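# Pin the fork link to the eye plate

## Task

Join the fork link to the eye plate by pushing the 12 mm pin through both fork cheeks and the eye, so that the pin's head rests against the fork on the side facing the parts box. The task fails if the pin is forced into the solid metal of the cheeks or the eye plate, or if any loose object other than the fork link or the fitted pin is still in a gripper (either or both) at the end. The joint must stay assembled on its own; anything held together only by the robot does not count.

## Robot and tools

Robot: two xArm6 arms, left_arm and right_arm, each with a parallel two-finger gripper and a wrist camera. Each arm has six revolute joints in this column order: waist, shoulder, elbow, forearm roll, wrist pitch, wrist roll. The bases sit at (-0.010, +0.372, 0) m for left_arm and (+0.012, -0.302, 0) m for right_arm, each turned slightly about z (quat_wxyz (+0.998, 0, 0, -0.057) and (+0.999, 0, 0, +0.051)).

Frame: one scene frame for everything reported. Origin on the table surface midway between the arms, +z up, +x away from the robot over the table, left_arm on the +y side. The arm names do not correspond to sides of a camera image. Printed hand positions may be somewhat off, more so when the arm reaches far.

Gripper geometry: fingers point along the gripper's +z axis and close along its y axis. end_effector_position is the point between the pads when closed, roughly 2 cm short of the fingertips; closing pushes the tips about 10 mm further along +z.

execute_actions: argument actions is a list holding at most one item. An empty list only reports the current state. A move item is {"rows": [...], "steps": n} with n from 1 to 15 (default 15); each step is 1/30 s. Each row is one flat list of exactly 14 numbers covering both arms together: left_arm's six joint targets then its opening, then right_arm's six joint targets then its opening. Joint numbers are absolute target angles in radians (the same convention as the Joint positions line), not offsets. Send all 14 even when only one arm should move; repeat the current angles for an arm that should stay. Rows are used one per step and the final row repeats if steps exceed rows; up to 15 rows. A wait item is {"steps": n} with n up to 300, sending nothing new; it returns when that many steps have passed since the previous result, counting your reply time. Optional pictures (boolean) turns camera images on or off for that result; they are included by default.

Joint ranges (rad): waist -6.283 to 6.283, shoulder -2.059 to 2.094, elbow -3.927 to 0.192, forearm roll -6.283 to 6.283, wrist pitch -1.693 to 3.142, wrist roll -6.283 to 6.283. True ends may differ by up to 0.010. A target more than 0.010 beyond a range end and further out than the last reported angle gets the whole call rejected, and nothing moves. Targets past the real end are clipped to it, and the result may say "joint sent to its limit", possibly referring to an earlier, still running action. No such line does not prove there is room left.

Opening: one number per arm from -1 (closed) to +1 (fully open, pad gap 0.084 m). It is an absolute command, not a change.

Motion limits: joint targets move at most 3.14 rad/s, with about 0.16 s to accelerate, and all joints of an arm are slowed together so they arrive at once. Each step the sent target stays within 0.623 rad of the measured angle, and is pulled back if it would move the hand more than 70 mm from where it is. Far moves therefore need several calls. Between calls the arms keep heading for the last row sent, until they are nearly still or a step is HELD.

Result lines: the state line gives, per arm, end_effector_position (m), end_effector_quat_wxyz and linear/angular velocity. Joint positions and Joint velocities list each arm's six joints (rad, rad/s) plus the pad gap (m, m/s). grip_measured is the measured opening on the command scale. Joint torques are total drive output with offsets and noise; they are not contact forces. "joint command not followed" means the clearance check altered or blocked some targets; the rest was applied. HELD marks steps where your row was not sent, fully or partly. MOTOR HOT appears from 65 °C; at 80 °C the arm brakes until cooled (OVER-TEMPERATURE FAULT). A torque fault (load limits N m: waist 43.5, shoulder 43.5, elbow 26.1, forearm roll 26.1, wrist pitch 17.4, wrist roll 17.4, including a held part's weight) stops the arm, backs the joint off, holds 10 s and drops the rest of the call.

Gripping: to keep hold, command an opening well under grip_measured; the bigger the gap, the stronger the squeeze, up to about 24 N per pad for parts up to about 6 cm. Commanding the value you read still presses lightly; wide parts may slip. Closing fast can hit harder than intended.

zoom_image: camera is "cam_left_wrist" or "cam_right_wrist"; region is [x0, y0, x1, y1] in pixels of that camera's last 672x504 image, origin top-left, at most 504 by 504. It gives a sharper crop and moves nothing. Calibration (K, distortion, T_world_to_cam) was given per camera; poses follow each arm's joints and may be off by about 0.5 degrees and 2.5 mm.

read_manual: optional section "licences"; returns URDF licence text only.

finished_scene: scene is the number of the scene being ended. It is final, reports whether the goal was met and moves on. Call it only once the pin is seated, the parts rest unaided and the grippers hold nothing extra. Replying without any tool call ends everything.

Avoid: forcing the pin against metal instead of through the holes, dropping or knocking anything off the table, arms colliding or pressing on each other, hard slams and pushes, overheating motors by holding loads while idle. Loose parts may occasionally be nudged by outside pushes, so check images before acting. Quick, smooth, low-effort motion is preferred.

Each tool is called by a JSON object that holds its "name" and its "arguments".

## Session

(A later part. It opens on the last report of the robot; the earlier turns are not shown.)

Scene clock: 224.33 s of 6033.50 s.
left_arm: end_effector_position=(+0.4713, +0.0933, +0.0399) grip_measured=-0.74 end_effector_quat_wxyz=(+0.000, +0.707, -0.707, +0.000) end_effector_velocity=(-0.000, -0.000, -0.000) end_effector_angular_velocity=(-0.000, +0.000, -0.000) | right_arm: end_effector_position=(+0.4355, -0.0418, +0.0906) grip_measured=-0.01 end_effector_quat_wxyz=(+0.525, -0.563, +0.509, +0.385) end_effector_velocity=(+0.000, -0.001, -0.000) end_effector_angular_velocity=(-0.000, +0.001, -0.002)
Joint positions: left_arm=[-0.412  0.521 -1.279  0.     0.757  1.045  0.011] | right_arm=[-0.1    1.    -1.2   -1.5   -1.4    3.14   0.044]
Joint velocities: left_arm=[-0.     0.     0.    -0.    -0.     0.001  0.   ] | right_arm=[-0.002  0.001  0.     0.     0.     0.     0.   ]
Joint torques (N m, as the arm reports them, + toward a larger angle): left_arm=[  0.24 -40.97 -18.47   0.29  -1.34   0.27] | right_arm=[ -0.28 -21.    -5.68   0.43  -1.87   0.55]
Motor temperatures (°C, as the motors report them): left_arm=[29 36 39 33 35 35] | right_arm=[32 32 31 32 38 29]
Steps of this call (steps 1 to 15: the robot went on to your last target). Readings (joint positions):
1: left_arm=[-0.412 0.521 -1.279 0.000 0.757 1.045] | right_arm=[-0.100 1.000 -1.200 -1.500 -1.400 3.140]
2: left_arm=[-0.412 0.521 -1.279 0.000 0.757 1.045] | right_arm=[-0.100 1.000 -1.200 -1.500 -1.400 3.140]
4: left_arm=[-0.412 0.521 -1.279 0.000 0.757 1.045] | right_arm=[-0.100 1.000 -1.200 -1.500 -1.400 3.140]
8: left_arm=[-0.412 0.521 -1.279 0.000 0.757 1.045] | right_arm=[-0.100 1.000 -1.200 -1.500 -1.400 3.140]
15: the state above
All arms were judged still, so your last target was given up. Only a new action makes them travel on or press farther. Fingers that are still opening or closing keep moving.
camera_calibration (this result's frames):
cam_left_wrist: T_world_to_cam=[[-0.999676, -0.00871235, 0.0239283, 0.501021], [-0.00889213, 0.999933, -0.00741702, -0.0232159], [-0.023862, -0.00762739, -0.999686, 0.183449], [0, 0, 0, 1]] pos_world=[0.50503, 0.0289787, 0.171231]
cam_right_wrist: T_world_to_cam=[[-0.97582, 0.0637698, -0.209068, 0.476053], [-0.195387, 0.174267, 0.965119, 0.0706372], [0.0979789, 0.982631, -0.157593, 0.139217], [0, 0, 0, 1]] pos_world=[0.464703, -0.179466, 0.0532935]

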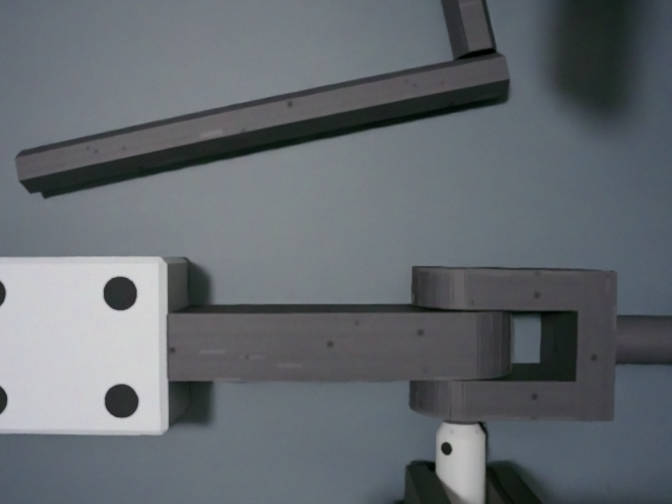

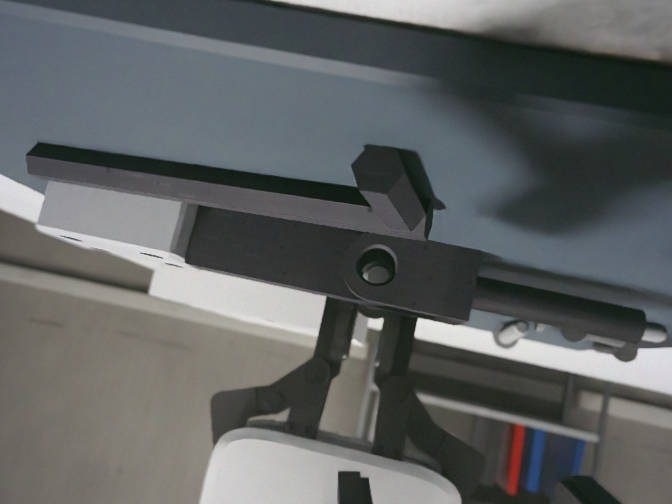

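{"name": "execute_actions", "arguments": {"actions": [{"rows":[[-0.4190,0.5297,-1.2925,0,0.7628,1.0375,-1,-0.1,1.0,-1.2,-1.5,-1.4,3.14,0]]}], "pictures": false}}

{"name": "execute_actions", "arguments": {"actions": [{"rows":[[-0.4269,0.5372,-1.3045,0,0.7673,1.030,-1,-0.1,1.0,-1.2,-1.5,-1.4,3.14,0]]}]}}

{"name": "zoom_image", "arguments": {"camera": "cam_right_wrist", "region": [320,220,440,320]}}

Scene clock: 229.73 s of 6033.50 s.
left_arm: end_effector_position=(+0.4717, +0.0885, +0.0399) grip_measured=-0.74 end_effector_quat_wxyz=(+0.000, +0.707, -0.707, -0.000) end_effector_velocity=(-0.000, -0.000, -0.000) end_effector_angular_velocity=(+0.001, +0.001, +0.000) | right_arm: end_effector_position=(+0.4355, -0.0418, +0.0906) grip_measured=-0.01 end_effector_quat_wxyz=(+0.525, -0.563, +0.509, +0.385) end_effector_velocity=(+0.000, -0.001, -0.000) end_effector_angular_velocity=(+0.000, +0.001, -0.001)
Joint positions: left_arm=[-0.419  0.53  -1.292  0.     0.763  1.038  0.011] | right_arm=[-0.1    1.    -1.2   -1.5   -1.4    3.14   0.044]
Joint velocities: left_arm=[-0.001  0.001  0.     0.001  0.    -0.002 -0.   ] | right_arm=[-0.001  0.     0.    -0.    -0.     0.    -0.   ]
Joint torques (N m, as the arm reports them, + toward a larger angle): left_arm=[ -0.57 -40.91 -18.3    0.07  -1.22   0.53] | right_arm=[ -0.14 -20.82  -5.77   0.52  -1.94   0.58]
Motor temperatures (°C, as the motors report them): left_arm=[29 36 39 33 35 35] | right_arm=[32 32 31 32 38 29]
Steps of this call (steps 1 to 90: nothing new was sent; then 1.90 s passed at rest; steps 91 to 105: all 15 steps of this action). Readings (joint positions):
91: left_arm=[-0.412 0.522 -1.279 0.000 0.758 1.045] | right_arm=[-0.100 1.000 -1.200 -1.500 -1.400 3.140]
92: left_arm=[-0.412 0.523 -1.281 0.000 0.759 1.044] | right_arm=[-0.100 1.000 -1.200 -1.500 -1.400 3.140]
94: left_arm=[-0.416 0.526 -1.287 -0.000 0.760 1.041] | right_arm=[-0.100 1.000 -1.200 -1.500 -1.400 3.140]
98: left_arm=[-0.419 0.529 -1.291 -0.000 0.762 1.038] | right_arm=[-0.100 1.000 -1.200 -1.500 -1.400 3.140]
105: the state above

Scene clock: 230.23 s of 6033.50 s.
left_arm: end_effector_position=(+0.4719, +0.0846, +0.0401) grip_measured=-0.74 end_effector_quat_wxyz=(-0.000, +0.708, -0.706, -0.001) end_effector_velocity=(-0.001, -0.002, -0.001) end_effector_angular_velocity=(-0.002, +0.002, +0.001) | right_arm: end_effector_position=(+0.4355, -0.0418, +0.0906) grip_measured=-0.01 end_effector_quat_wxyz=(+0.525, -0.563, +0.509, +0.385) end_effector_velocity=(-0.000, +0.000, -0.001) end_effector_angular_velocity=(-0.000, +0.002, +0.000)
Joint positions: left_arm=[-0.425  0.536 -1.304  0.001  0.769  1.03   0.011] | right_arm=[-0.1    1.    -1.2   -1.5   -1.4    3.14   0.044]
Joint velocities: left_arm=[-0.002  0.002 -0.001 -0.003 -0.    -0.001  0.   ] | right_arm=[ 0.     0.001 -0.    -0.     0.     0.     0.   ]
Joint torques (N m, as the arm reports them, + toward a larger angle): left_arm=[ -8.4  -36.66 -19.62  -1.36  -2.83   0.33] | right_arm=[ -0.34 -20.91  -5.76   0.4   -1.88   0.58]
Motor temperatures (°C, as the motors report them): left_arm=[29 36 39 33 35 35] | right_arm=[32 32 31 32 38 29]
Steps of this call (steps 1 to 15: all 15 steps of this action). Readings (joint positions):
1: left_arm=[-0.419 0.530 -1.293 0.000 0.763 1.037] | right_arm=[-0.100 1.000 -1.200 -1.500 -1.400 3.140]
2: left_arm=[-0.420 0.531 -1.294 0.000 0.764 1.036] | right_arm=[-0.100 1.000 -1.200 -1.500 -1.400 3.140]
4: left_arm=[-0.423 0.534 -1.299 0.000 0.765 1.033] | right_arm=[-0.100 1.000 -1.200 -1.500 -1.400 3.140]
8: left_arm=[-0.424 0.536 -1.303 0.001 0.768 1.031] | right_arm=[-0.100 1.000 -1.200 -1.500 -1.400 3.140]
15: the state above
camera_calibration (this result's frames):
cam_left_wrist: T_world_to_cam=[[-0.999651, -0.00998225, 0.0244685, 0.501616], [-0.0101431, 0.999928, -0.00645719, -0.0139153], [-0.0244023, -0.00670312, -0.99968, 0.183684], [0, 0, 0, 1]] pos_world=[0.505782, 0.0201528, 0.171261]
cam_right_wrist: T_world_to_cam=[[-0.97582, 0.0637699, -0.209068, 0.476053], [-0.195387, 0.174267, 0.965119, 0.0706373], [0.097979, 0.982631, -0.157593, 0.139217], [0, 0, 0, 1]] pos_world=[0.464703, -0.179466, 0.0532934]

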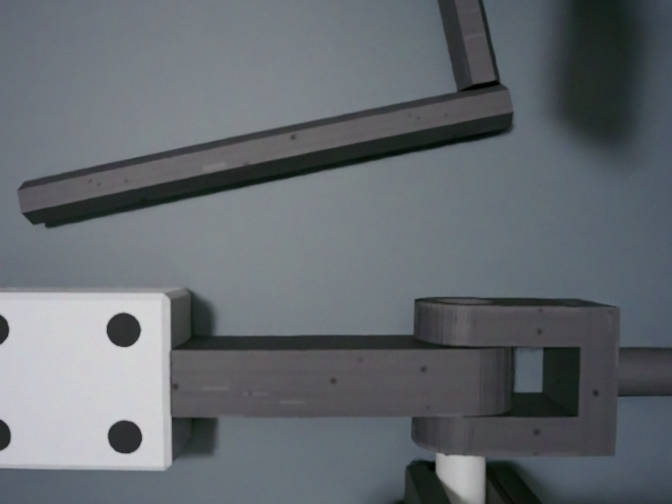

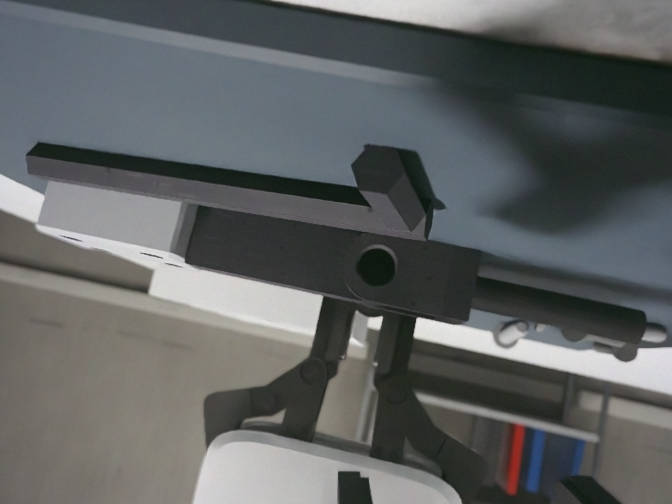

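Region (320, 220, 440, 320) of cam_right_wrist's 672x504 image, scaled by 4.200, with more detail than that image has.

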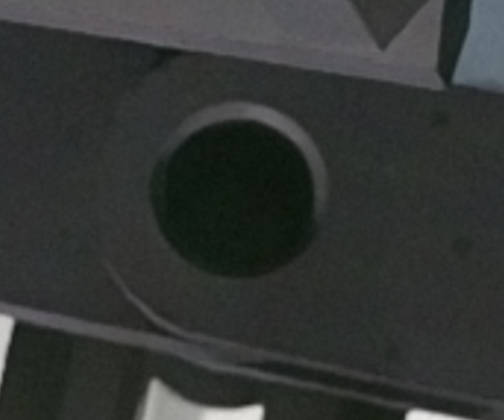

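{"name": "execute_actions", "arguments": {"actions": [{"rows":[[-0.424,0.5345,-1.300,0,0.7655,1.033,-0.3,-0.1,1.0,-1.2,-1.5,-1.4,3.14,0]]}], "pictures": false}}

{"name": "execute_actions", "arguments": {"actions": [{"rows":[[-0.377,0.5009,-1.2284,0,0.7275,1.0795,-0.3,-0.1,1.0,-1.2,-1.5,-1.4,3.14,0]]}], "pictures": false}}

{"name": "execute_actions", "arguments": {"actions": [{"steps":15}]}}

Scene clock: 239.93 s of 6033.50 s.
left_arm: end_effector_position=(+0.4717, +0.0852, +0.0398) grip_measured=-0.32 end_effector_quat_wxyz=(-0.000, +0.707, -0.707, -0.000) end_effector_velocity=(-0.000, -0.000, +0.000) end_effector_angular_velocity=(-0.000, -0.000, -0.001) | right_arm: end_effector_position=(+0.4355, -0.0418, +0.0906) grip_measured=-0.01 end_effector_quat_wxyz=(+0.525, -0.563, +0.509, +0.385) end_effector_velocity=(-0.001, +0.000, -0.002) end_effector_angular_velocity=(-0.001, +0.003, +0.001)
Joint positions: left_arm=[-0.424  0.535 -1.3    0.     0.766  1.033  0.03 ] | right_arm=[-0.1    1.    -1.2   -1.5   -1.4    3.14   0.044]
Joint velocities: left_arm=[-0.001 -0.001  0.     0.    -0.     0.     0.   ] | right_arm=[ 0.001  0.003 -0.    -0.     0.001 -0.     0.   ]
Joint torques (N m, as the arm reports them, + toward a larger angle): left_arm=[ -0.24 -41.14 -18.21   0.3   -1.29   0.42] | right_arm=[ -0.2  -20.96  -5.71   0.57  -1.92   0.48]
Motor temperatures (°C, as the motors report them): left_arm=[29 36 39 33 35 35] | right_arm=[32 32 31 32 38 29]
Steps of this call (steps 1 to 15: the robot went on to your last target; steps 16 to 100: nothing new was sent; then 5.87 s passed at rest; steps 101 to 115: all 15 steps of this action). Readings (joint positions):
101: left_arm=[-0.427 0.537 -1.304 -0.000 0.767 1.030] | right_arm=[-0.100 1.000 -1.200 -1.500 -1.400 3.140]
102: left_arm=[-0.426 0.537 -1.304 0.000 0.767 1.031] | right_arm=[-0.100 1.000 -1.200 -1.500 -1.400 3.140]
104: left_arm=[-0.424 0.536 -1.302 0.000 0.766 1.032] | right_arm=[-0.100 1.000 -1.200 -1.500 -1.400 3.140]
108: left_arm=[-0.424 0.535 -1.300 0.000 0.766 1.033] | right_arm=[-0.100 1.000 -1.200 -1.500 -1.400 3.140]
115: the state above

Scene clock: 240.43 s of 6033.50 s.
left_arm: end_effector_position=(+0.4714, +0.1146, +0.0353) grip_measured=-0.32 end_effector_quat_wxyz=(-0.000, +0.707, -0.707, +0.000) end_effector_velocity=(-0.001, +0.003, -0.001) end_effector_angular_velocity=(+0.001, +0.001, -0.000) | right_arm: end_effector_position=(+0.4355, -0.0418, +0.0906) grip_measured=-0.01 end_effector_quat_wxyz=(+0.525, -0.563, +0.509, +0.385) end_effector_velocity=(+0.000, -0.000, -0.000) end_effector_angular_velocity=(+0.001, +0.001, -0.001)
Joint positions: left_arm=[-0.378  0.501 -1.229 -0.     0.728  1.079  0.03 ] | right_arm=[-0.1    1.    -1.2   -1.5   -1.4    3.14   0.044]
Joint velocities: left_arm=[ 0.005 -0.003  0.008  0.    -0.004  0.005 -0.   ] | right_arm=[-0.001  0.001 -0.     0.    -0.001  0.    -0.   ]
Joint torques (N m, as the arm reports them, + toward a larger angle): left_arm=[ -0.72 -39.24 -18.11   0.4   -1.45   0.42] | right_arm=[ -0.41 -21.01  -5.63   0.64  -1.96   0.62]
Motor temperatures (°C, as the motors report them): left_arm=[29 36 39 33 35 35] | right_arm=[32 32 31 32 38 29]
Steps of this call (steps 1 to 15: all 15 steps of this action). Readings (joint positions):
1: left_arm=[-0.424 0.534 -1.300 0.000 0.765 1.033] | right_arm=[-0.100 1.000 -1.200 -1.500 -1.400 3.140]
2: left_arm=[-0.422 0.533 -1.296 0.000 0.763 1.036] | right_arm=[-0.100 1.000 -1.200 -1.500 -1.400 3.140]
4: left_arm=[-0.406 0.520 -1.270 -0.000 0.748 1.054] | right_arm=[-0.100 1.000 -1.200 -1.500 -1.400 3.140]
8: left_arm=[-0.381 0.505 -1.236 0.000 0.733 1.073] | right_arm=[-0.100 1.000 -1.200 -1.500 -1.400 3.140]
15: the state above

Scene clock: 240.93 s of 6033.50 s.
left_arm: end_effector_position=(+0.4714, +0.1151, +0.0351) grip_measured=-0.32 end_effector_quat_wxyz=(+0.000, +0.707, -0.707, +0.000) end_effector_velocity=(+0.000, -0.000, +0.000) end_effector_angular_velocity=(-0.001, -0.001, +0.001) | right_arm: end_effector_position=(+0.4355, -0.0418, +0.0906) grip_measured=-0.01 end_effector_quat_wxyz=(+0.525, -0.563, +0.509, +0.385) end_effector_velocity=(-0.000, +0.001, -0.000) end_effector_angular_velocity=(-0.001, -0.000, +0.001)
Joint positions: left_arm=[-0.377  0.501 -1.228 -0.     0.728  1.079  0.03 ] | right_arm=[-0.1    1.    -1.2   -1.5   -1.4    3.14   0.044]
Joint velocities: left_arm=[ 0.    -0.    -0.001 -0.    -0.    -0.    -0.   ] | right_arm=[ 0.001 -0.     0.    -0.     0.001 -0.    -0.   ]
Joint torques (N m, as the arm reports them, + toward a larger angle): left_arm=[ -0.25 -39.54 -17.67   0.28  -1.21   0.37] | right_arm=[ -0.06 -21.02  -5.65   0.5   -1.87   0.61]
Motor temperatures (°C, as the motors report them): left_arm=[29 36 39 33 35 35] | right_arm=[32 32 31 32 38 29]
Steps of this call (steps 1 to 15: the robot went on to your last target). Readings (joint positions):
1: left_arm=[-0.378 0.501 -1.229 -0.000 0.728 1.079] | right_arm=[-0.100 1.000 -1.200 -1.500 -1.400 3.140]
2: left_arm=[-0.378 0.501 -1.229 -0.000 0.728 1.079] | right_arm=[-0.100 1.000 -1.200 -1.500 -1.400 3.140]
4: left_arm=[-0.377 0.501 -1.229 -0.000 0.728 1.079] | right_arm=[-0.100 1.000 -1.200 -1.500 -1.400 3.140]
8: left_arm=[-0.377 0.501 -1.229 -0.000 0.728 1.079] | right_arm=[-0.100 1.000 -1.200 -1.500 -1.400 3.140]
15: the state above
All arms were judged still, so your last target was given up. Only a new action makes them travel on or press farther. Fingers that are still opening or closing keep moving.
camera_calibration (this result's frames):
cam_left_wrist: T_world_to_cam=[[-0.999674, -0.00887609, 0.0239217, 0.501396], [-0.00905594, 0.999931, -0.00742073, -0.0449783], [-0.0238541, -0.00763494, -0.999686, 0.178784], [0, 0, 0, 1]] pos_world=[0.50509, 0.0507907, 0.166399]
cam_right_wrist: T_world_to_cam=[[-0.97582, 0.0637699, -0.209068, 0.476053], [-0.195387, 0.174267, 0.965119, 0.0706373], [0.0979791, 0.982631, -0.157593, 0.139217], [0, 0, 0, 1]] pos_world=[0.464703, -0.179466, 0.0532934]

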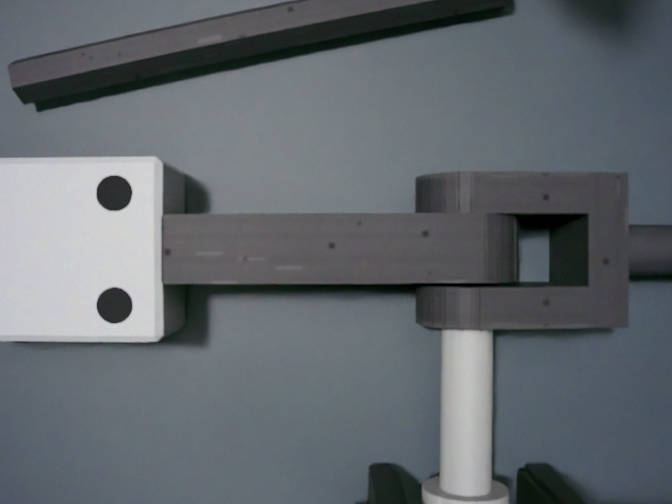

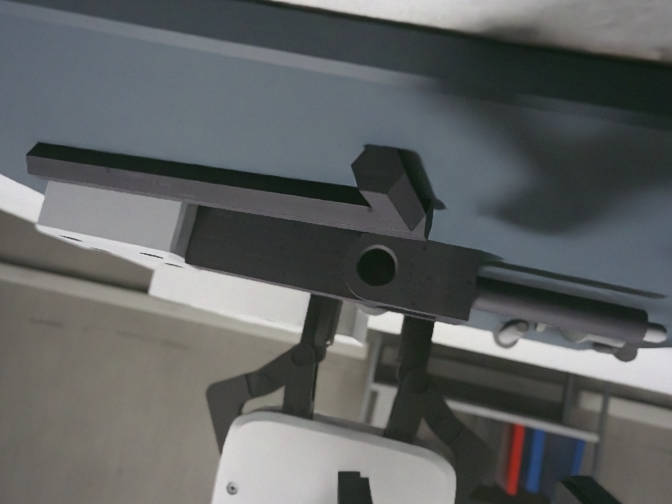

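{"name": "execute_actions", "arguments": {"actions": [{"rows":[[-0.377,0.5009,-1.2284,0,0.7275,1.0795,-0.5,-0.1,1.0,-1.2,-1.5,-1.4,3.14,0],[-0.377,0.5009,-1.2284,0,0.7275,1.0795,-0.55,-0.1,1.0,-1.2,-1.5,-1.4,3.14,0],[-0.377,0.5009,-1.2284,0,0.7275,1.0795,-0.6,-0.1,1.0,-1.2,-1.5,-1.4,3.14,0],[-0.377,0.5009,-1.2284,0,0.7275,1.0795,-0.68,-0.1,1.0,-1.2,-1.5,-1.4,3.14,0]]}], "pictures": false}}

{"name": "execute_actions", "arguments": {"actions": [{"rows":[[-0.377,0.4963,-1.2296,0,0.7333,1.0795,-0.68,-0.1,1.0,-1.2,-1.5,-1.4,3.14,0]]}], "pictures": false}}

{"name": "execute_actions", "arguments": {"actions": [{"rows":[[-0.387,0.5048,-1.2434,0,0.7386,1.069,-0.68,-0.1,1.0,-1.2,-1.5,-1.4,3.14,0]]}]}}

Scene clock: 248.77 s of 6033.50 s.
left_arm: end_effector_position=(+0.4714, +0.1152, +0.0351) grip_measured=-0.58 end_effector_quat_wxyz=(-0.000, +0.707, -0.707, +0.000) end_effector_velocity=(+0.000, -0.000, +0.000) end_effector_angular_velocity=(-0.001, -0.001, +0.001) | right_arm: end_effector_position=(+0.4355, -0.0418, +0.0906) grip_measured=-0.01 end_effector_quat_wxyz=(+0.525, -0.563, +0.509, +0.385) end_effector_velocity=(+0.001, -0.000, +0.001) end_effector_angular_velocity=(-0.002, -0.002, -0.001)
Joint positions: left_arm=[-0.377  0.501 -1.228  0.     0.727  1.079  0.019] | right_arm=[-0.1    1.    -1.2   -1.5   -1.4    3.14   0.044]
Joint velocities: left_arm=[-0.    -0.    -0.001 -0.     0.    -0.001  0.   ] | right_arm=[-0.    -0.002  0.     0.     0.002 -0.    -0.   ]
Joint torques (N m, as the arm reports them, + toward a larger angle): left_arm=[ -0.59 -39.6  -17.73   0.67  -1.3    0.3 ] | right_arm=[ -0.22 -21.14  -5.73   0.42  -1.97   0.52]
Motor temperatures (°C, as the motors report them): left_arm=[29 37 39 33 35 35] | right_arm=[32 32 31 32 38 29]
Steps of this call (steps 1 to 90: nothing new was sent; then 4.33 s passed at rest; steps 91 to 105: all 15 steps of this action). Readings (joint positions):
91: left_arm=[-0.377 0.501 -1.228 0.000 0.727 1.080] | right_arm=[-0.100 1.000 -1.200 -1.500 -1.400 3.140]
92: left_arm=[-0.377 0.501 -1.228 0.000 0.727 1.079] | right_arm=[-0.100 1.000 -1.200 -1.500 -1.400 3.140]
94: left_arm=[-0.377 0.501 -1.228 0.000 0.727 1.079] | right_arm=[-0.100 1.000 -1.200 -1.500 -1.400 3.140]
98: left_arm=[-0.377 0.501 -1.228 0.000 0.727 1.079] | right_arm=[-0.100 1.000 -1.200 -1.500 -1.400 3.140]
105: the state above

Scene clock: 249.27 s of 6033.50 s.
left_arm: end_effector_position=(+0.4714, +0.1149, +0.0375) grip_measured=-0.58 end_effector_quat_wxyz=(+0.000, +0.707, -0.707, +0.000) end_effector_velocity=(+0.000, +0.000, +0.000) end_effector_angular_velocity=(-0.000, -0.000, -0.000) | right_arm: end_effector_position=(+0.4355, -0.0418, +0.0906) grip_measured=-0.01 end_effector_quat_wxyz=(+0.525, -0.563, +0.509, +0.385) end_effector_velocity=(-0.001, +0.001, -0.001) end_effector_angular_velocity=(-0.001, +0.001, +0.001)
Joint positions: left_arm=[-0.377  0.497 -1.23  -0.     0.733  1.08   0.019] | right_arm=[-0.1    1.    -1.2   -1.5   -1.4    3.14   0.044]
Joint velocities: left_arm=[ 0.    -0.001 -0.    -0.     0.001  0.001 -0.   ] | right_arm=[ 0.001  0.001 -0.    -0.     0.001 -0.001 -0.   ]
Joint torques (N m, as the arm reports them, + toward a larger angle): left_arm=[  1.86 -40.85 -17.88   0.61  -1.04   0.45] | right_arm=[ -0.22 -21.11  -5.73   0.58  -1.81   0.51]
Motor temperatures (°C, as the motors report them): left_arm=[29 37 39 33 35 35] | right_arm=[32 32 31 32 38 29]
Steps of this call (steps 1 to 15: all 15 steps of this action). Readings (joint positions):
1: left_arm=[-0.377 0.501 -1.228 0.000 0.728 1.079] | right_arm=[-0.100 1.000 -1.200 -1.500 -1.400 3.140]
2: left_arm=[-0.377 0.500 -1.228 -0.000 0.729 1.079] | right_arm=[-0.100 1.000 -1.200 -1.500 -1.400 3.140]
4: left_arm=[-0.377 0.499 -1.229 -0.000 0.731 1.079] | right_arm=[-0.100 1.000 -1.200 -1.500 -1.400 3.140]
8: left_arm=[-0.377 0.497 -1.229 -0.000 0.733 1.080] | right_arm=[-0.100 1.000 -1.200 -1.500 -1.400 3.140]
15: the state above

Scene clock: 249.77 s of 6033.50 s.
left_arm: end_effector_position=(+0.4705, +0.1114, +0.0359) grip_measured=-0.58 end_effector_quat_wxyz=(+0.000, +0.708, -0.706, -0.003) end_effector_velocity=(+0.001, -0.004, +0.001) end_effector_angular_velocity=(-0.007, -0.004, -0.000) | right_arm: end_effector_position=(+0.4355, -0.0418, +0.0906) grip_measured=-0.01 end_effector_quat_wxyz=(+0.525, -0.563, +0.509, +0.385) end_effector_velocity=(+0.001, -0.001, +0.001) end_effector_angular_velocity=(+0.001, -0.001, -0.002)
Joint positions: left_arm=[-0.384  0.506 -1.241  0.001  0.741  1.069  0.019] | right_arm=[-0.1    1.    -1.2   -1.5   -1.4    3.14   0.044]
Joint velocities: left_arm=[-0.005  0.002 -0.005 -0.006 -0.004 -0.     0.   ] | right_arm=[-0.002 -0.001 -0.    -0.    -0.001  0.    -0.   ]
Joint torques (N m, as the arm reports them, + toward a larger angle): left_arm=[-14.71 -45.26 -26.22  -2.75  -3.9    0.41] | right_arm=[ -0.29 -20.9   -5.7    0.66  -1.89   0.51]
Motor temperatures (°C, as the motors report them): left_arm=[29 37 39 33 35 35] | right_arm=[32 32 31 32 38 29]
Steps of this call (steps 1 to 15: all 15 steps of this action). Readings (joint positions):
1: left_arm=[-0.378 0.497 -1.230 -0.000 0.733 1.079] | right_arm=[-0.100 1.000 -1.200 -1.500 -1.400 3.140]
2: left_arm=[-0.378 0.498 -1.232 0.000 0.734 1.078] | right_arm=[-0.100 1.000 -1.200 -1.500 -1.400 3.140]
4: left_arm=[-0.380 0.501 -1.236 0.001 0.738 1.073] | right_arm=[-0.100 1.000 -1.200 -1.500 -1.400 3.140]
8: left_arm=[-0.382 0.505 -1.239 0.002 0.741 1.070] | right_arm=[-0.100 1.000 -1.200 -1.500 -1.400 3.140]
15: the state above
camera_calibration (this result's frames):
cam_left_wrist: T_world_to_cam=[[-0.99952, -0.0114694, 0.0287912, 0.500543], [-0.0115852, 0.999925, -0.00385896, -0.0401501], [-0.0287448, -0.00419066, -0.999578, 0.181425], [0, 0, 0, 1]] pos_world=[0.505053, 0.0466483, 0.166782]
cam_right_wrist: T_world_to_cam=[[-0.97582, 0.0637697, -0.209067, 0.476053], [-0.195387, 0.174267, 0.965119, 0.0706373], [0.0979789, 0.982631, -0.157593, 0.139217], [0, 0, 0, 1]] pos_world=[0.464703, -0.179466, 0.0532934]

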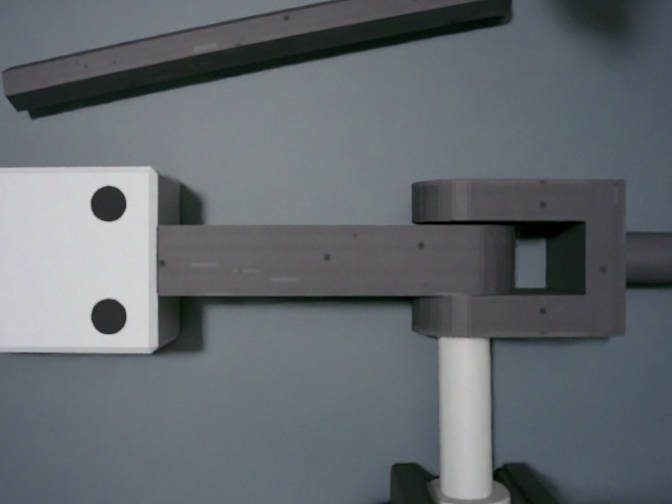

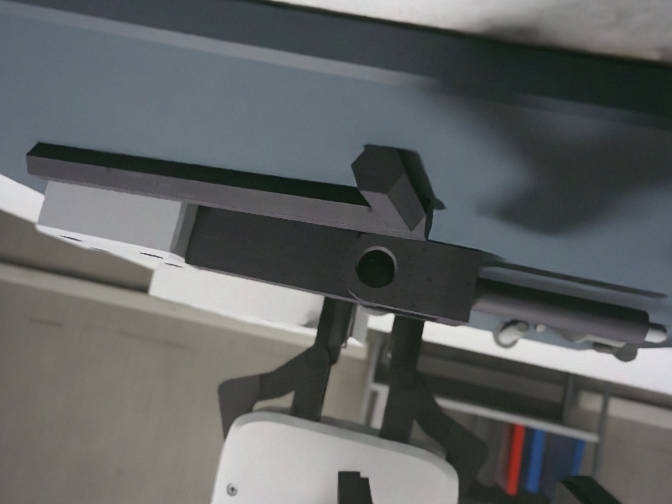

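Jammed; the lift probably bound it. Release.

{"name": "execute_actions", "arguments": {"actions": [{"rows":[[-0.384,0.505,-1.240,0,0.735,1.072,-0.3,-0.1,1.0,-1.2,-1.5,-1.4,3.14,0]]}]}}

{"name": "zoom_image", "arguments": {"camera": "cam_right_wrist", "region": [300,200,460,340]}}

Scene clock: 253.60 s of 6033.50 s.
left_arm: end_effector_position=(+0.4720, +0.1099, +0.0371) grip_measured=-0.32 end_effector_quat_wxyz=(-0.000, +0.707, -0.707, +0.001) end_effector_velocity=(-0.000, +0.004, -0.002) end_effector_angular_velocity=(+0.004, +0.006, +0.004) | right_arm: end_effector_position=(+0.4355, -0.0418, +0.0906) grip_measured=-0.01 end_effector_quat_wxyz=(+0.525, -0.563, +0.509, +0.385) end_effector_velocity=(-0.000, +0.000, +0.000) end_effector_angular_velocity=(+0.001, +0.000, +0.001)
Joint positions: left_arm=[-0.385  0.505 -1.241 -0.     0.734  1.072  0.03 ] | right_arm=[-0.1    1.    -1.2   -1.5   -1.4    3.14   0.044]
Joint velocities: left_arm=[0.006 0.001 0.003 0.002 0.004 0.001 0.   ] | right_arm=[ 0.001  0.    -0.    -0.    -0.001  0.     0.   ]
Joint torques (N m, as the arm reports them, + toward a larger angle): left_arm=[ -0.39 -39.66 -18.02   0.35  -1.18   0.28] | right_arm=[  0.03 -20.97  -5.65   0.7   -1.88   0.61]
Motor temperatures (°C, as the motors report them): left_arm=[29 37 40 33 35 35] | right_arm=[32 32 31 32 38 29]
Steps of this call (steps 1 to 15: the robot went on to your last target; steps 16 to 90: nothing new was sent; then 0.33 s passed at rest; steps 91 to 105: all 15 steps of this action). Readings (joint positions):
91: left_arm=[-0.387 0.505 -1.243 -0.000 0.738 1.069] | right_arm=[-0.100 1.000 -1.200 -1.500 -1.400 3.140]
92: left_arm=[-0.389 0.504 -1.246 -0.002 0.734 1.070] | right_arm=[-0.100 1.000 -1.200 -1.500 -1.400 3.140]
94: left_arm=[-0.392 0.501 -1.251 -0.003 0.730 1.071] | right_arm=[-0.100 1.000 -1.200 -1.500 -1.400 3.140]
98: left_arm=[-0.388 0.503 -1.245 -0.001 0.732 1.072] | right_arm=[-0.100 1.000 -1.200 -1.500 -1.400 3.140]
105: the state above
camera_calibration (this result's frames):
cam_left_wrist: T_world_to_cam=[[-0.999711, -0.00869544, 0.0224338, 0.501972], [-0.00888687, 0.999925, -0.0084478, -0.0397419], [-0.0223586, -0.00864472, -0.999713, 0.180136], [0, 0, 0, 1]] pos_world=[0.505501, 0.045661, 0.168488]
cam_right_wrist: T_world_to_cam=[[-0.97582, 0.0637698, -0.209067, 0.476053], [-0.195387, 0.174267, 0.965119, 0.0706373], [0.097979, 0.982631, -0.157593, 0.139217], [0, 0, 0, 1]] pos_world=[0.464703, -0.179466, 0.0532934]

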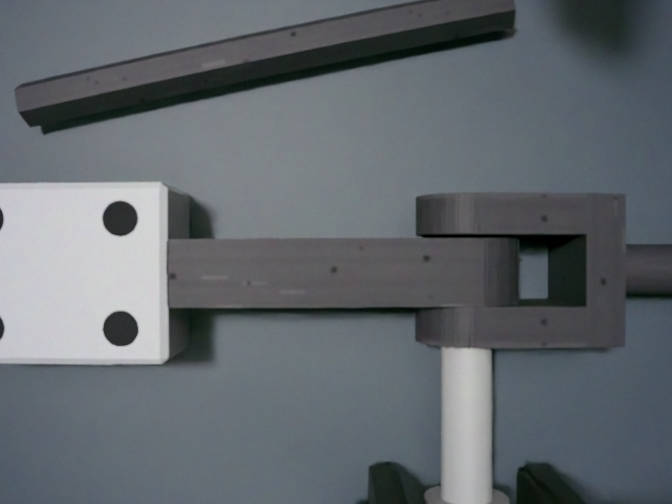

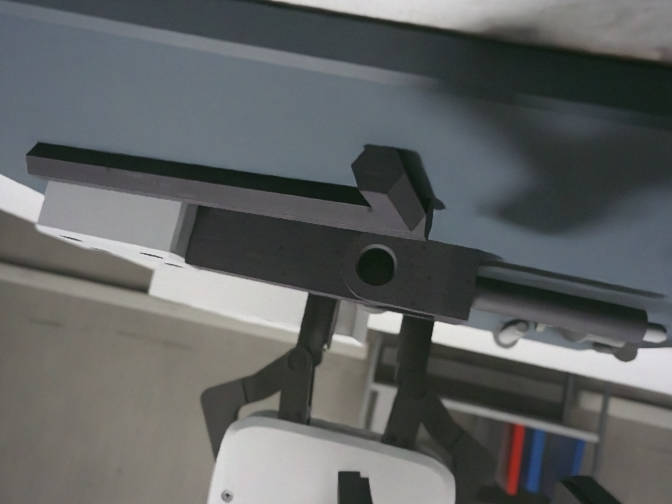

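Region (300, 200, 460, 340) of cam_right_wrist's 672x504 image, scaled by 3.150, with more detail than that image has; it fills the top 441 rows of this view, and the rest is white.

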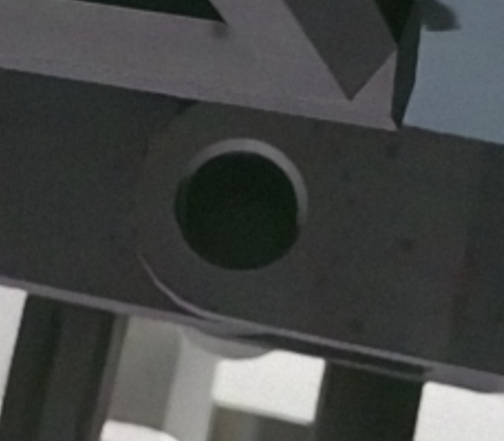

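{"name": "execute_actions", "arguments": {"actions": [{"rows":[[-0.3644,0.4859,-1.2128,0,0.7269,1.092,-0.3,-0.1,1.0,-1.2,-1.5,-1.4,3.14,0]]}], "pictures": false}}

{"name": "execute_actions", "arguments": {"actions": [{"rows":[[-0.3644,0.4859,-1.2128,0,0.7269,1.092,-0.9,-0.1,1.0,-1.2,-1.5,-1.4,3.14,0]]}]}}

{"name": "execute_actions", "arguments": {"actions": [{"rows":[[-0.3707,0.4911,-1.2212,0,0.7301,1.086,-0.9,-0.1,1.0,-1.2,-1.5,-1.4,3.14,0]]}]}}

Scene clock: 266.43 s of 6033.50 s.
left_arm: end_effector_position=(+0.4714, +0.1227, +0.0376) grip_measured=-0.32 end_effector_quat_wxyz=(+0.000, +0.707, -0.707, -0.000) end_effector_velocity=(+0.000, +0.001, +0.000) end_effector_angular_velocity=(+0.000, -0.000, -0.001) | right_arm: end_effector_position=(+0.4355, -0.0418, +0.0906) grip_measured=-0.01 end_effector_quat_wxyz=(+0.525, -0.563, +0.509, +0.385) end_effector_velocity=(-0.000, +0.000, -0.000) end_effector_angular_velocity=(+0.000, +0.002, +0.000)
Joint positions: left_arm=[-0.365  0.486 -1.213 -0.     0.727  1.092  0.03 ] | right_arm=[-0.1    1.    -1.2   -1.5   -1.4    3.14   0.044]
Joint velocities: left_arm=[ 0.002 -0.002  0.002  0.001 -0.001  0.002  0.   ] | right_arm=[ 0.     0.001 -0.     0.    -0.     0.001 -0.   ]
Joint torques (N m, as the arm reports them, + toward a larger angle): left_arm=[ -0.55 -38.85 -17.7    0.38  -1.43   0.23] | right_arm=[ -0.03 -20.97  -5.72   0.59  -1.81   0.56]
Motor temperatures (°C, as the motors report them): left_arm=[29 37 40 33 35 35] | right_arm=[32 32 31 32 38 29]
Steps of this call (steps 1 to 15: the robot went on to your last target; steps 16 to 90: nothing new was sent; then 9.33 s passed at rest; steps 91 to 105: all 15 steps of this action). Readings (joint positions):
91: left_arm=[-0.384 0.505 -1.240 -0.000 0.735 1.072] | right_arm=[-0.100 1.000 -1.200 -1.500 -1.400 3.140]
92: left_arm=[-0.382 0.503 -1.237 -0.000 0.734 1.075] | right_arm=[-0.100 1.000 -1.200 -1.500 -1.400 3.140]
94: left_arm=[-0.374 0.495 -1.225 0.000 0.731 1.083] | right_arm=[-0.100 1.000 -1.200 -1.500 -1.400 3.140]
98: left_arm=[-0.366 0.488 -1.216 0.000 0.728 1.090] | right_arm=[-0.100 1.000 -1.200 -1.500 -1.400 3.140]
105: the state above

Scene clock: 266.93 s of 6033.50 s.
left_arm: end_effector_position=(+0.4715, +0.1228, +0.0377) grip_measured=-0.92 end_effector_quat_wxyz=(+0.000, +0.707, -0.707, -0.000) end_effector_velocity=(-0.000, +0.000, -0.000) end_effector_angular_velocity=(+0.000, +0.001, -0.001) | right_arm: end_effector_position=(+0.4355, -0.0418, +0.0906) grip_measured=-0.01 end_effector_quat_wxyz=(+0.525, -0.563, +0.509, +0.385) end_effector_velocity=(-0.001, +0.001, -0.000) end_effector_angular_velocity=(+0.000, +0.001, +0.002)
Joint positions: left_arm=[-0.364  0.486 -1.213 -0.     0.727  1.092  0.003] | right_arm=[-0.1    1.    -1.2   -1.5   -1.4    3.14   0.044]
Joint velocities: left_arm=[ 0.     0.     0.    -0.    -0.     0.001 -0.   ] | right_arm=[ 0.001  0.001  0.     0.    -0.    -0.     0.   ]
Joint torques (N m, as the arm reports them, + toward a larger angle): left_arm=[ -0.41 -39.25 -17.77   0.27  -1.29   0.33] | right_arm=[ -0.39 -20.93  -5.58   0.63  -1.85   0.69]
Motor temperatures (°C, as the motors report them): left_arm=[29 37 40 33 35 35] | right_arm=[32 32 31 32 38 29]
Steps of this call (steps 1 to 15: all 15 steps of this action). Readings (joint positions):
1: left_arm=[-0.365 0.486 -1.213 -0.000 0.727 1.092] | right_arm=[-0.100 1.000 -1.200 -1.500 -1.400 3.140]
2: left_arm=[-0.365 0.486 -1.213 -0.000 0.727 1.092] | right_arm=[-0.100 1.000 -1.200 -1.500 -1.400 3.140]
4: left_arm=[-0.365 0.486 -1.213 -0.000 0.727 1.092] | right_arm=[-0.100 1.000 -1.200 -1.500 -1.400 3.140]
8: left_arm=[-0.364 0.486 -1.213 -0.000 0.727 1.092] | right_arm=[-0.100 1.000 -1.200 -1.500 -1.400 3.140]
15: the state above
camera_calibration (this result's frames):
cam_left_wrist: T_world_to_cam=[[-0.999673, -0.00899435, 0.0239311, 0.501507], [-0.00917418, 0.99993, -0.0074156, -0.0526051], [-0.0238627, -0.00763272, -0.999686, 0.1814], [0, 0, 0, 1]] pos_world=[0.505189, 0.0584967, 0.168952]
cam_right_wrist: T_world_to_cam=[[-0.97582, 0.0637697, -0.209068, 0.476053], [-0.195387, 0.174266, 0.965119, 0.0706372], [0.0979789, 0.982631, -0.157593, 0.139217], [0, 0, 0, 1]] pos_world=[0.464703, -0.179466, 0.0532935]

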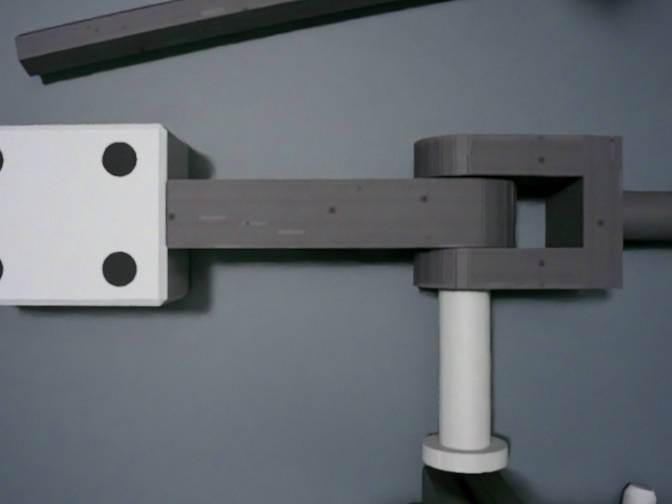

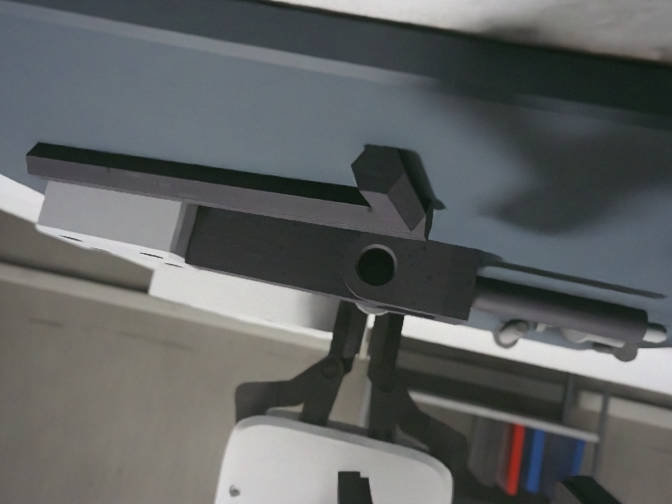

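Scene clock: 267.43 s of 6033.50 s.
left_arm: end_effector_position=(+0.4715, +0.1194, +0.0375) grip_measured=-0.92 end_effector_quat_wxyz=(+0.000, +0.707, -0.707, -0.000) end_effector_velocity=(-0.000, -0.000, -0.000) end_effector_angular_velocity=(+0.001, +0.001, -0.002) | right_arm: end_effector_position=(+0.4355, -0.0418, +0.0906) grip_measured=-0.01 end_effector_quat_wxyz=(+0.525, -0.563, +0.509, +0.385) end_effector_velocity=(-0.000, +0.000, +0.000) end_effector_angular_velocity=(+0.001, -0.000, +0.001)
Joint positions: left_arm=[-0.37   0.491 -1.221  0.     0.73   1.086  0.003] | right_arm=[-0.1    1.    -1.2   -1.5   -1.4    3.14   0.044]
Joint velocities: left_arm=[-0.001  0.001  0.     0.     0.     0.001  0.   ] | right_arm=[ 0.001  0.     0.    -0.    -0.001 -0.     0.   ]
Joint torques (N m, as the arm reports them, + toward a larger angle): left_arm=[ -1.93 -39.31 -18.09  -0.23  -1.65   0.23] | right_arm=[ -0.11 -20.87  -5.72   0.39  -1.87   0.63]
Motor temperatures (°C, as the motors report them): left_arm=[29 37 40 33 35 35] | right_arm=[32 32 31 32 38 29]
Steps of this call (steps 1 to 15: all 15 steps of this action). Readings (joint positions):
1: left_arm=[-0.364 0.486 -1.213 0.000 0.727 1.092] | right_arm=[-0.100 1.000 -1.200 -1.500 -1.400 3.140]
2: left_arm=[-0.365 0.487 -1.214 0.000 0.728 1.091] | right_arm=[-0.100 1.000 -1.200 -1.500 -1.400 3.140]
4: left_arm=[-0.368 0.489 -1.218 -0.000 0.729 1.089] | right_arm=[-0.100 1.000 -1.200 -1.500 -1.400 3.140]
8: left_arm=[-0.370 0.491 -1.220 0.000 0.730 1.087] | right_arm=[-0.100 1.000 -1.200 -1.500 -1.400 3.140]
15: the state above
camera_calibration (this result's frames):
cam_left_wrist: T_world_to_cam=[[-0.999662, -0.00911989, 0.0243264, 0.501497], [-0.00929413, 0.999932, -0.00705919, -0.0490868], [-0.0242604, -0.0072829, -0.999679, 0.181391], [0, 0, 0, 1]] pos_world=[0.505272, 0.0549781, 0.168787]
cam_right_wrist: T_world_to_cam=[[-0.97582, 0.0637698, -0.209067, 0.476053], [-0.195386, 0.174266, 0.965119, 0.0706372], [0.0979789, 0.982631, -0.157593, 0.139217], [0, 0, 0, 1]] pos_world=[0.464703, -0.179466, 0.0532934]

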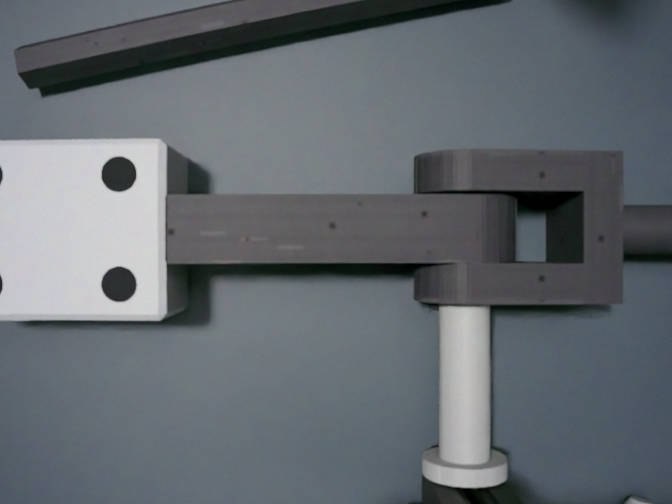

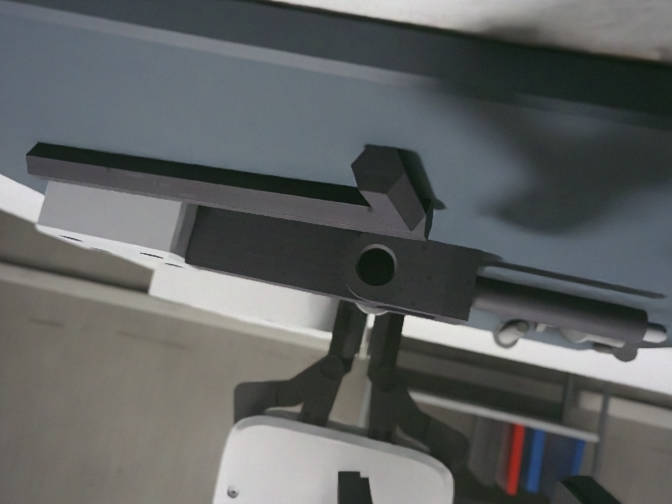

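{"name": "execute_actions", "arguments": {"actions": [{"rows":[[-0.3739,0.4937,-1.2254,0,0.7317,1.083,-0.9,-0.1,1.0,-1.2,-1.5,-1.4,3.14,0]]}]}}

Scene clock: 270.43 s of 6033.50 s.
left_arm: end_effector_position=(+0.4716, +0.1177, +0.0376) grip_measured=-0.92 end_effector_quat_wxyz=(-0.000, +0.708, -0.707, -0.000) end_effector_velocity=(-0.000, -0.001, -0.000) end_effector_angular_velocity=(-0.000, +0.000, -0.000) | right_arm: end_effector_position=(+0.4355, -0.0418, +0.0906) grip_measured=-0.01 end_effector_quat_wxyz=(+0.525, -0.563, +0.509, +0.385) end_effector_velocity=(-0.001, +0.001, -0.001) end_effector_angular_velocity=(-0.000, +0.002, +0.001)
Joint positions: left_arm=[-0.373  0.493 -1.225  0.     0.732  1.083  0.003] | right_arm=[-0.1    1.    -1.2   -1.5   -1.4    3.14   0.044]
Joint velocities: left_arm=[-0.001  0.001 -0.    -0.    -0.001 -0.    -0.   ] | right_arm=[ 0.001  0.002 -0.     0.     0.     0.     0.   ]
Joint torques (N m, as the arm reports them, + toward a larger angle): left_arm=[ -5.73 -38.93 -19.4   -0.66  -2.29   0.23] | right_arm=[ -0.38 -21.02  -5.78   0.45  -1.98   0.6 ]
Motor temperatures (°C, as the motors report them): left_arm=[29 37 40 33 35 35] | right_arm=[32 32 31 32 38 29]
Steps of this call (steps 1 to 15: the robot went on to your last target; steps 16 to 75: nothing new was sent; steps 76 to 90: all 15 steps of this action). Readings (joint positions):
76: left_arm=[-0.371 0.491 -1.221 -0.000 0.730 1.086] | right_arm=[-0.100 1.000 -1.200 -1.500 -1.400 3.140]
77: left_arm=[-0.371 0.491 -1.222 0.000 0.730 1.085] | right_arm=[-0.100 1.000 -1.200 -1.500 -1.400 3.140]
79: left_arm=[-0.372 0.493 -1.224 0.000 0.731 1.084] | right_arm=[-0.100 1.000 -1.200 -1.500 -1.400 3.140]
83: left_arm=[-0.373 0.493 -1.225 0.000 0.732 1.083] | right_arm=[-0.100 1.000 -1.200 -1.500 -1.400 3.140]
90: the state above
camera_calibration (this result's frames):
cam_left_wrist: T_world_to_cam=[[-0.999659, -0.00932265, 0.0244091, 0.501588], [-0.00949264, 0.999931, -0.00685777, -0.0473362], [-0.0243435, -0.00708714, -0.999679, 0.181439], [0, 0, 0, 1]] pos_world=[0.505384, 0.053295, 0.168813]
cam_right_wrist: T_world_to_cam=[[-0.97582, 0.0637698, -0.209067, 0.476053], [-0.195386, 0.174267, 0.965119, 0.0706372], [0.0979789, 0.982631, -0.157593, 0.139217], [0, 0, 0, 1]] pos_world=[0.464703, -0.179466, 0.0532934]

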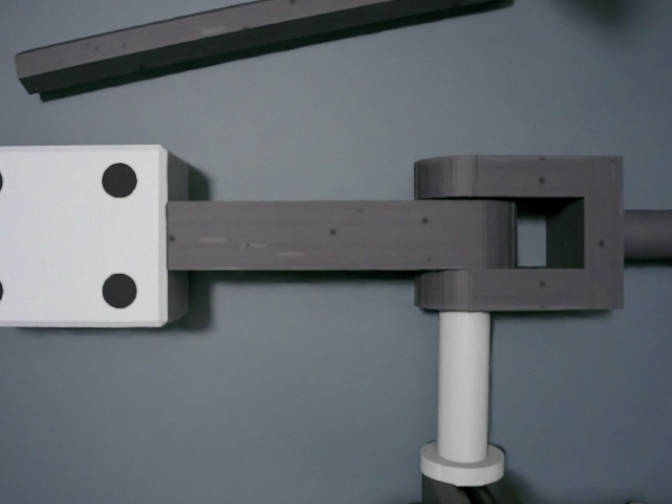

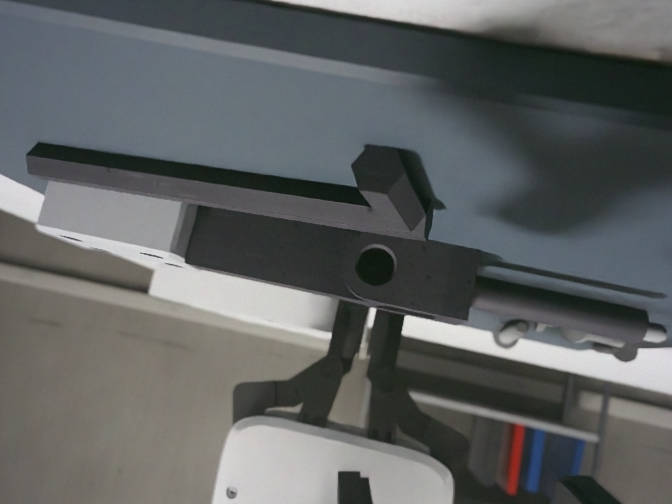

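{"name": "execute_actions", "arguments": {"actions": [{"rows":[[-0.3755,0.4922,-1.2282,0,0.736,1.081,-0.9,-0.1,1.0,-1.2,-1.5,-1.4,3.14,0]]}], "pictures": false}}

{"name": "execute_actions", "arguments": {"actions": [{"rows":[[-0.3787,0.4948,-1.2324,0,0.7376,1.078,-0.9,-0.1,1.0,-1.2,-1.5,-1.4,3.14,0]]}]}}

Scene clock: 274.83 s of 6033.50 s.
left_arm: end_effector_position=(+0.4714, +0.1151, +0.0392) grip_measured=-0.92 end_effector_quat_wxyz=(+0.000, +0.707, -0.707, +0.000) end_effector_velocity=(+0.001, +0.006, -0.000) end_effector_angular_velocity=(+0.005, +0.004, +0.006) | right_arm: end_effector_position=(+0.4355, -0.0418, +0.0906) grip_measured=-0.01 end_effector_quat_wxyz=(+0.525, -0.563, +0.509, +0.385) end_effector_velocity=(+0.000, -0.000, +0.000) end_effector_angular_velocity=(+0.001, -0.000, -0.000)
Joint positions: left_arm=[-0.377  0.492 -1.229 -0.     0.735  1.081  0.003] | right_arm=[-0.1    1.    -1.2   -1.5   -1.4    3.14   0.044]
Joint velocities: left_arm=[ 0.009 -0.002  0.003  0.004  0.005  0.    -0.   ] | right_arm=[-0.    -0.     0.     0.    -0.001 -0.    -0.   ]
Joint torques (N m, as the arm reports them, + toward a larger angle): left_arm=[ -0.2  -39.78 -18.24   0.23  -1.29   0.43] | right_arm=[ -0.11 -21.02  -5.68   0.57  -1.86   0.5 ]
Motor temperatures (°C, as the motors report them): left_arm=[29 37 40 33 35 35] | right_arm=[32 32 31 32 38 29]
Steps of this call (steps 1 to 15: the robot went on to your last target; steps 16 to 90: nothing new was sent; then 0.90 s passed at rest; steps 91 to 105: all 15 steps of this action). Readings (joint positions):
91: left_arm=[-0.374 0.494 -1.225 0.000 0.732 1.083] | right_arm=[-0.100 1.000 -1.200 -1.500 -1.400 3.140]
92: left_arm=[-0.374 0.494 -1.226 0.000 0.733 1.083] | right_arm=[-0.100 1.000 -1.200 -1.500 -1.400 3.140]
94: left_arm=[-0.376 0.494 -1.227 -0.001 0.733 1.082] | right_arm=[-0.100 1.000 -1.200 -1.500 -1.400 3.140]
98: left_arm=[-0.381 0.492 -1.231 -0.002 0.733 1.081] | right_arm=[-0.100 1.000 -1.200 -1.500 -1.400 3.140]
105: the state above

Scene clock: 275.33 s of 6033.50 s.
left_arm: end_effector_position=(+0.4715, +0.1140, +0.0391) grip_measured=-0.92 end_effector_quat_wxyz=(+0.000, +0.707, -0.707, +0.000) end_effector_velocity=(+0.001, -0.000, +0.001) end_effector_angular_velocity=(-0.000, -0.001, -0.001) | right_arm: end_effector_position=(+0.4355, -0.0418, +0.0906) grip_measured=-0.01 end_effector_quat_wxyz=(+0.525, -0.563, +0.509, +0.385) end_effector_velocity=(+0.000, -0.000, -0.001) end_effector_angular_velocity=(-0.001, +0.001, -0.001)
Joint positions: left_arm=[-0.379  0.495 -1.232 -0.     0.738  1.078  0.003] | right_arm=[-0.1    1.    -1.2   -1.5   -1.4    3.14   0.044]
Joint velocities: left_arm=[ 0.    -0.    -0.002  0.001  0.     0.     0.   ] | right_arm=[-0.     0.001  0.     0.     0.001  0.    -0.   ]
Joint torques (N m, as the arm reports them, + toward a larger angle): left_arm=[ -0.02 -39.58 -17.97   0.32  -1.42   0.29] | right_arm=[ -0.35 -20.93  -5.61   0.54  -1.89   0.65]
Motor temperatures (°C, as the motors report them): left_arm=[29 37 40 33 35 35] | right_arm=[32 32 31 32 38 29]
Steps of this call (steps 1 to 15: all 15 steps of this action). Readings (joint positions):
1: left_arm=[-0.377 0.492 -1.229 -0.000 0.736 1.081] | right_arm=[-0.100 1.000 -1.200 -1.500 -1.400 3.140]
2: left_arm=[-0.377 0.493 -1.229 -0.000 0.736 1.080] | right_arm=[-0.100 1.000 -1.200 -1.500 -1.400 3.140]
4: left_arm=[-0.378 0.494 -1.231 -0.000 0.737 1.079] | right_arm=[-0.100 1.000 -1.200 -1.500 -1.400 3.140]
8: left_arm=[-0.379 0.495 -1.232 -0.000 0.737 1.078] | right_arm=[-0.100 1.000 -1.200 -1.500 -1.400 3.140]
15: the state above
camera_calibration (this result's frames):
cam_left_wrist: T_world_to_cam=[[-0.999676, -0.0086748, 0.0239153, 0.501428], [-0.00885476, 0.999933, -0.00742943, -0.0439195], [-0.0238493, -0.00763879, -0.999686, 0.18279], [0, 0, 0, 1]] pos_world=[0.505236, 0.0496627, 0.170415]
cam_right_wrist: T_world_to_cam=[[-0.97582, 0.0637699, -0.209067, 0.476053], [-0.195386, 0.174267, 0.965119, 0.0706372], [0.097979, 0.982631, -0.157593, 0.139217], [0, 0, 0, 1]] pos_world=[0.464703, -0.179466, 0.0532934]

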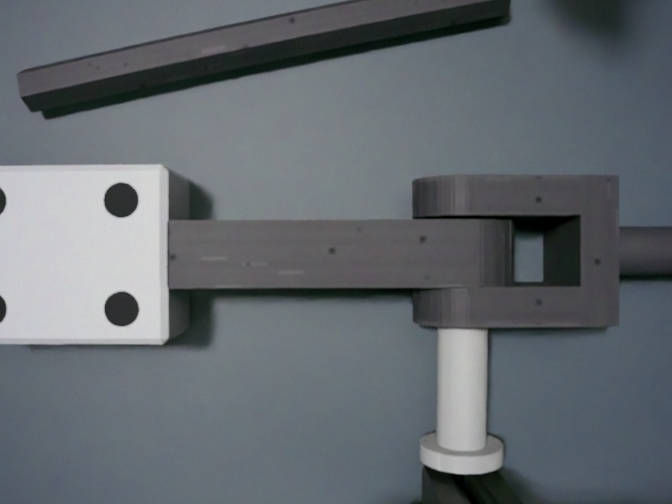

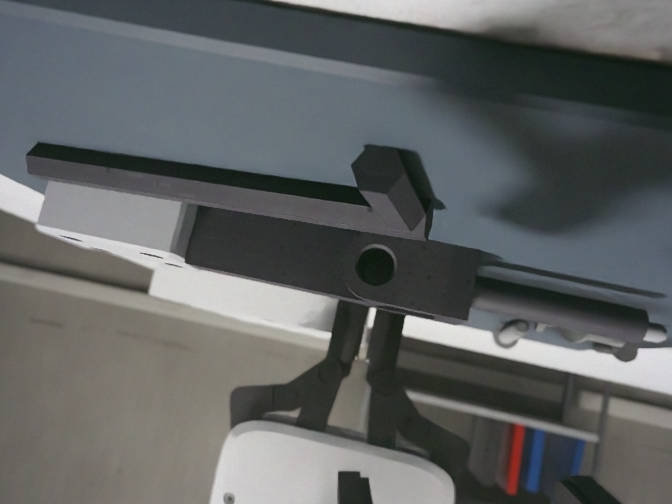

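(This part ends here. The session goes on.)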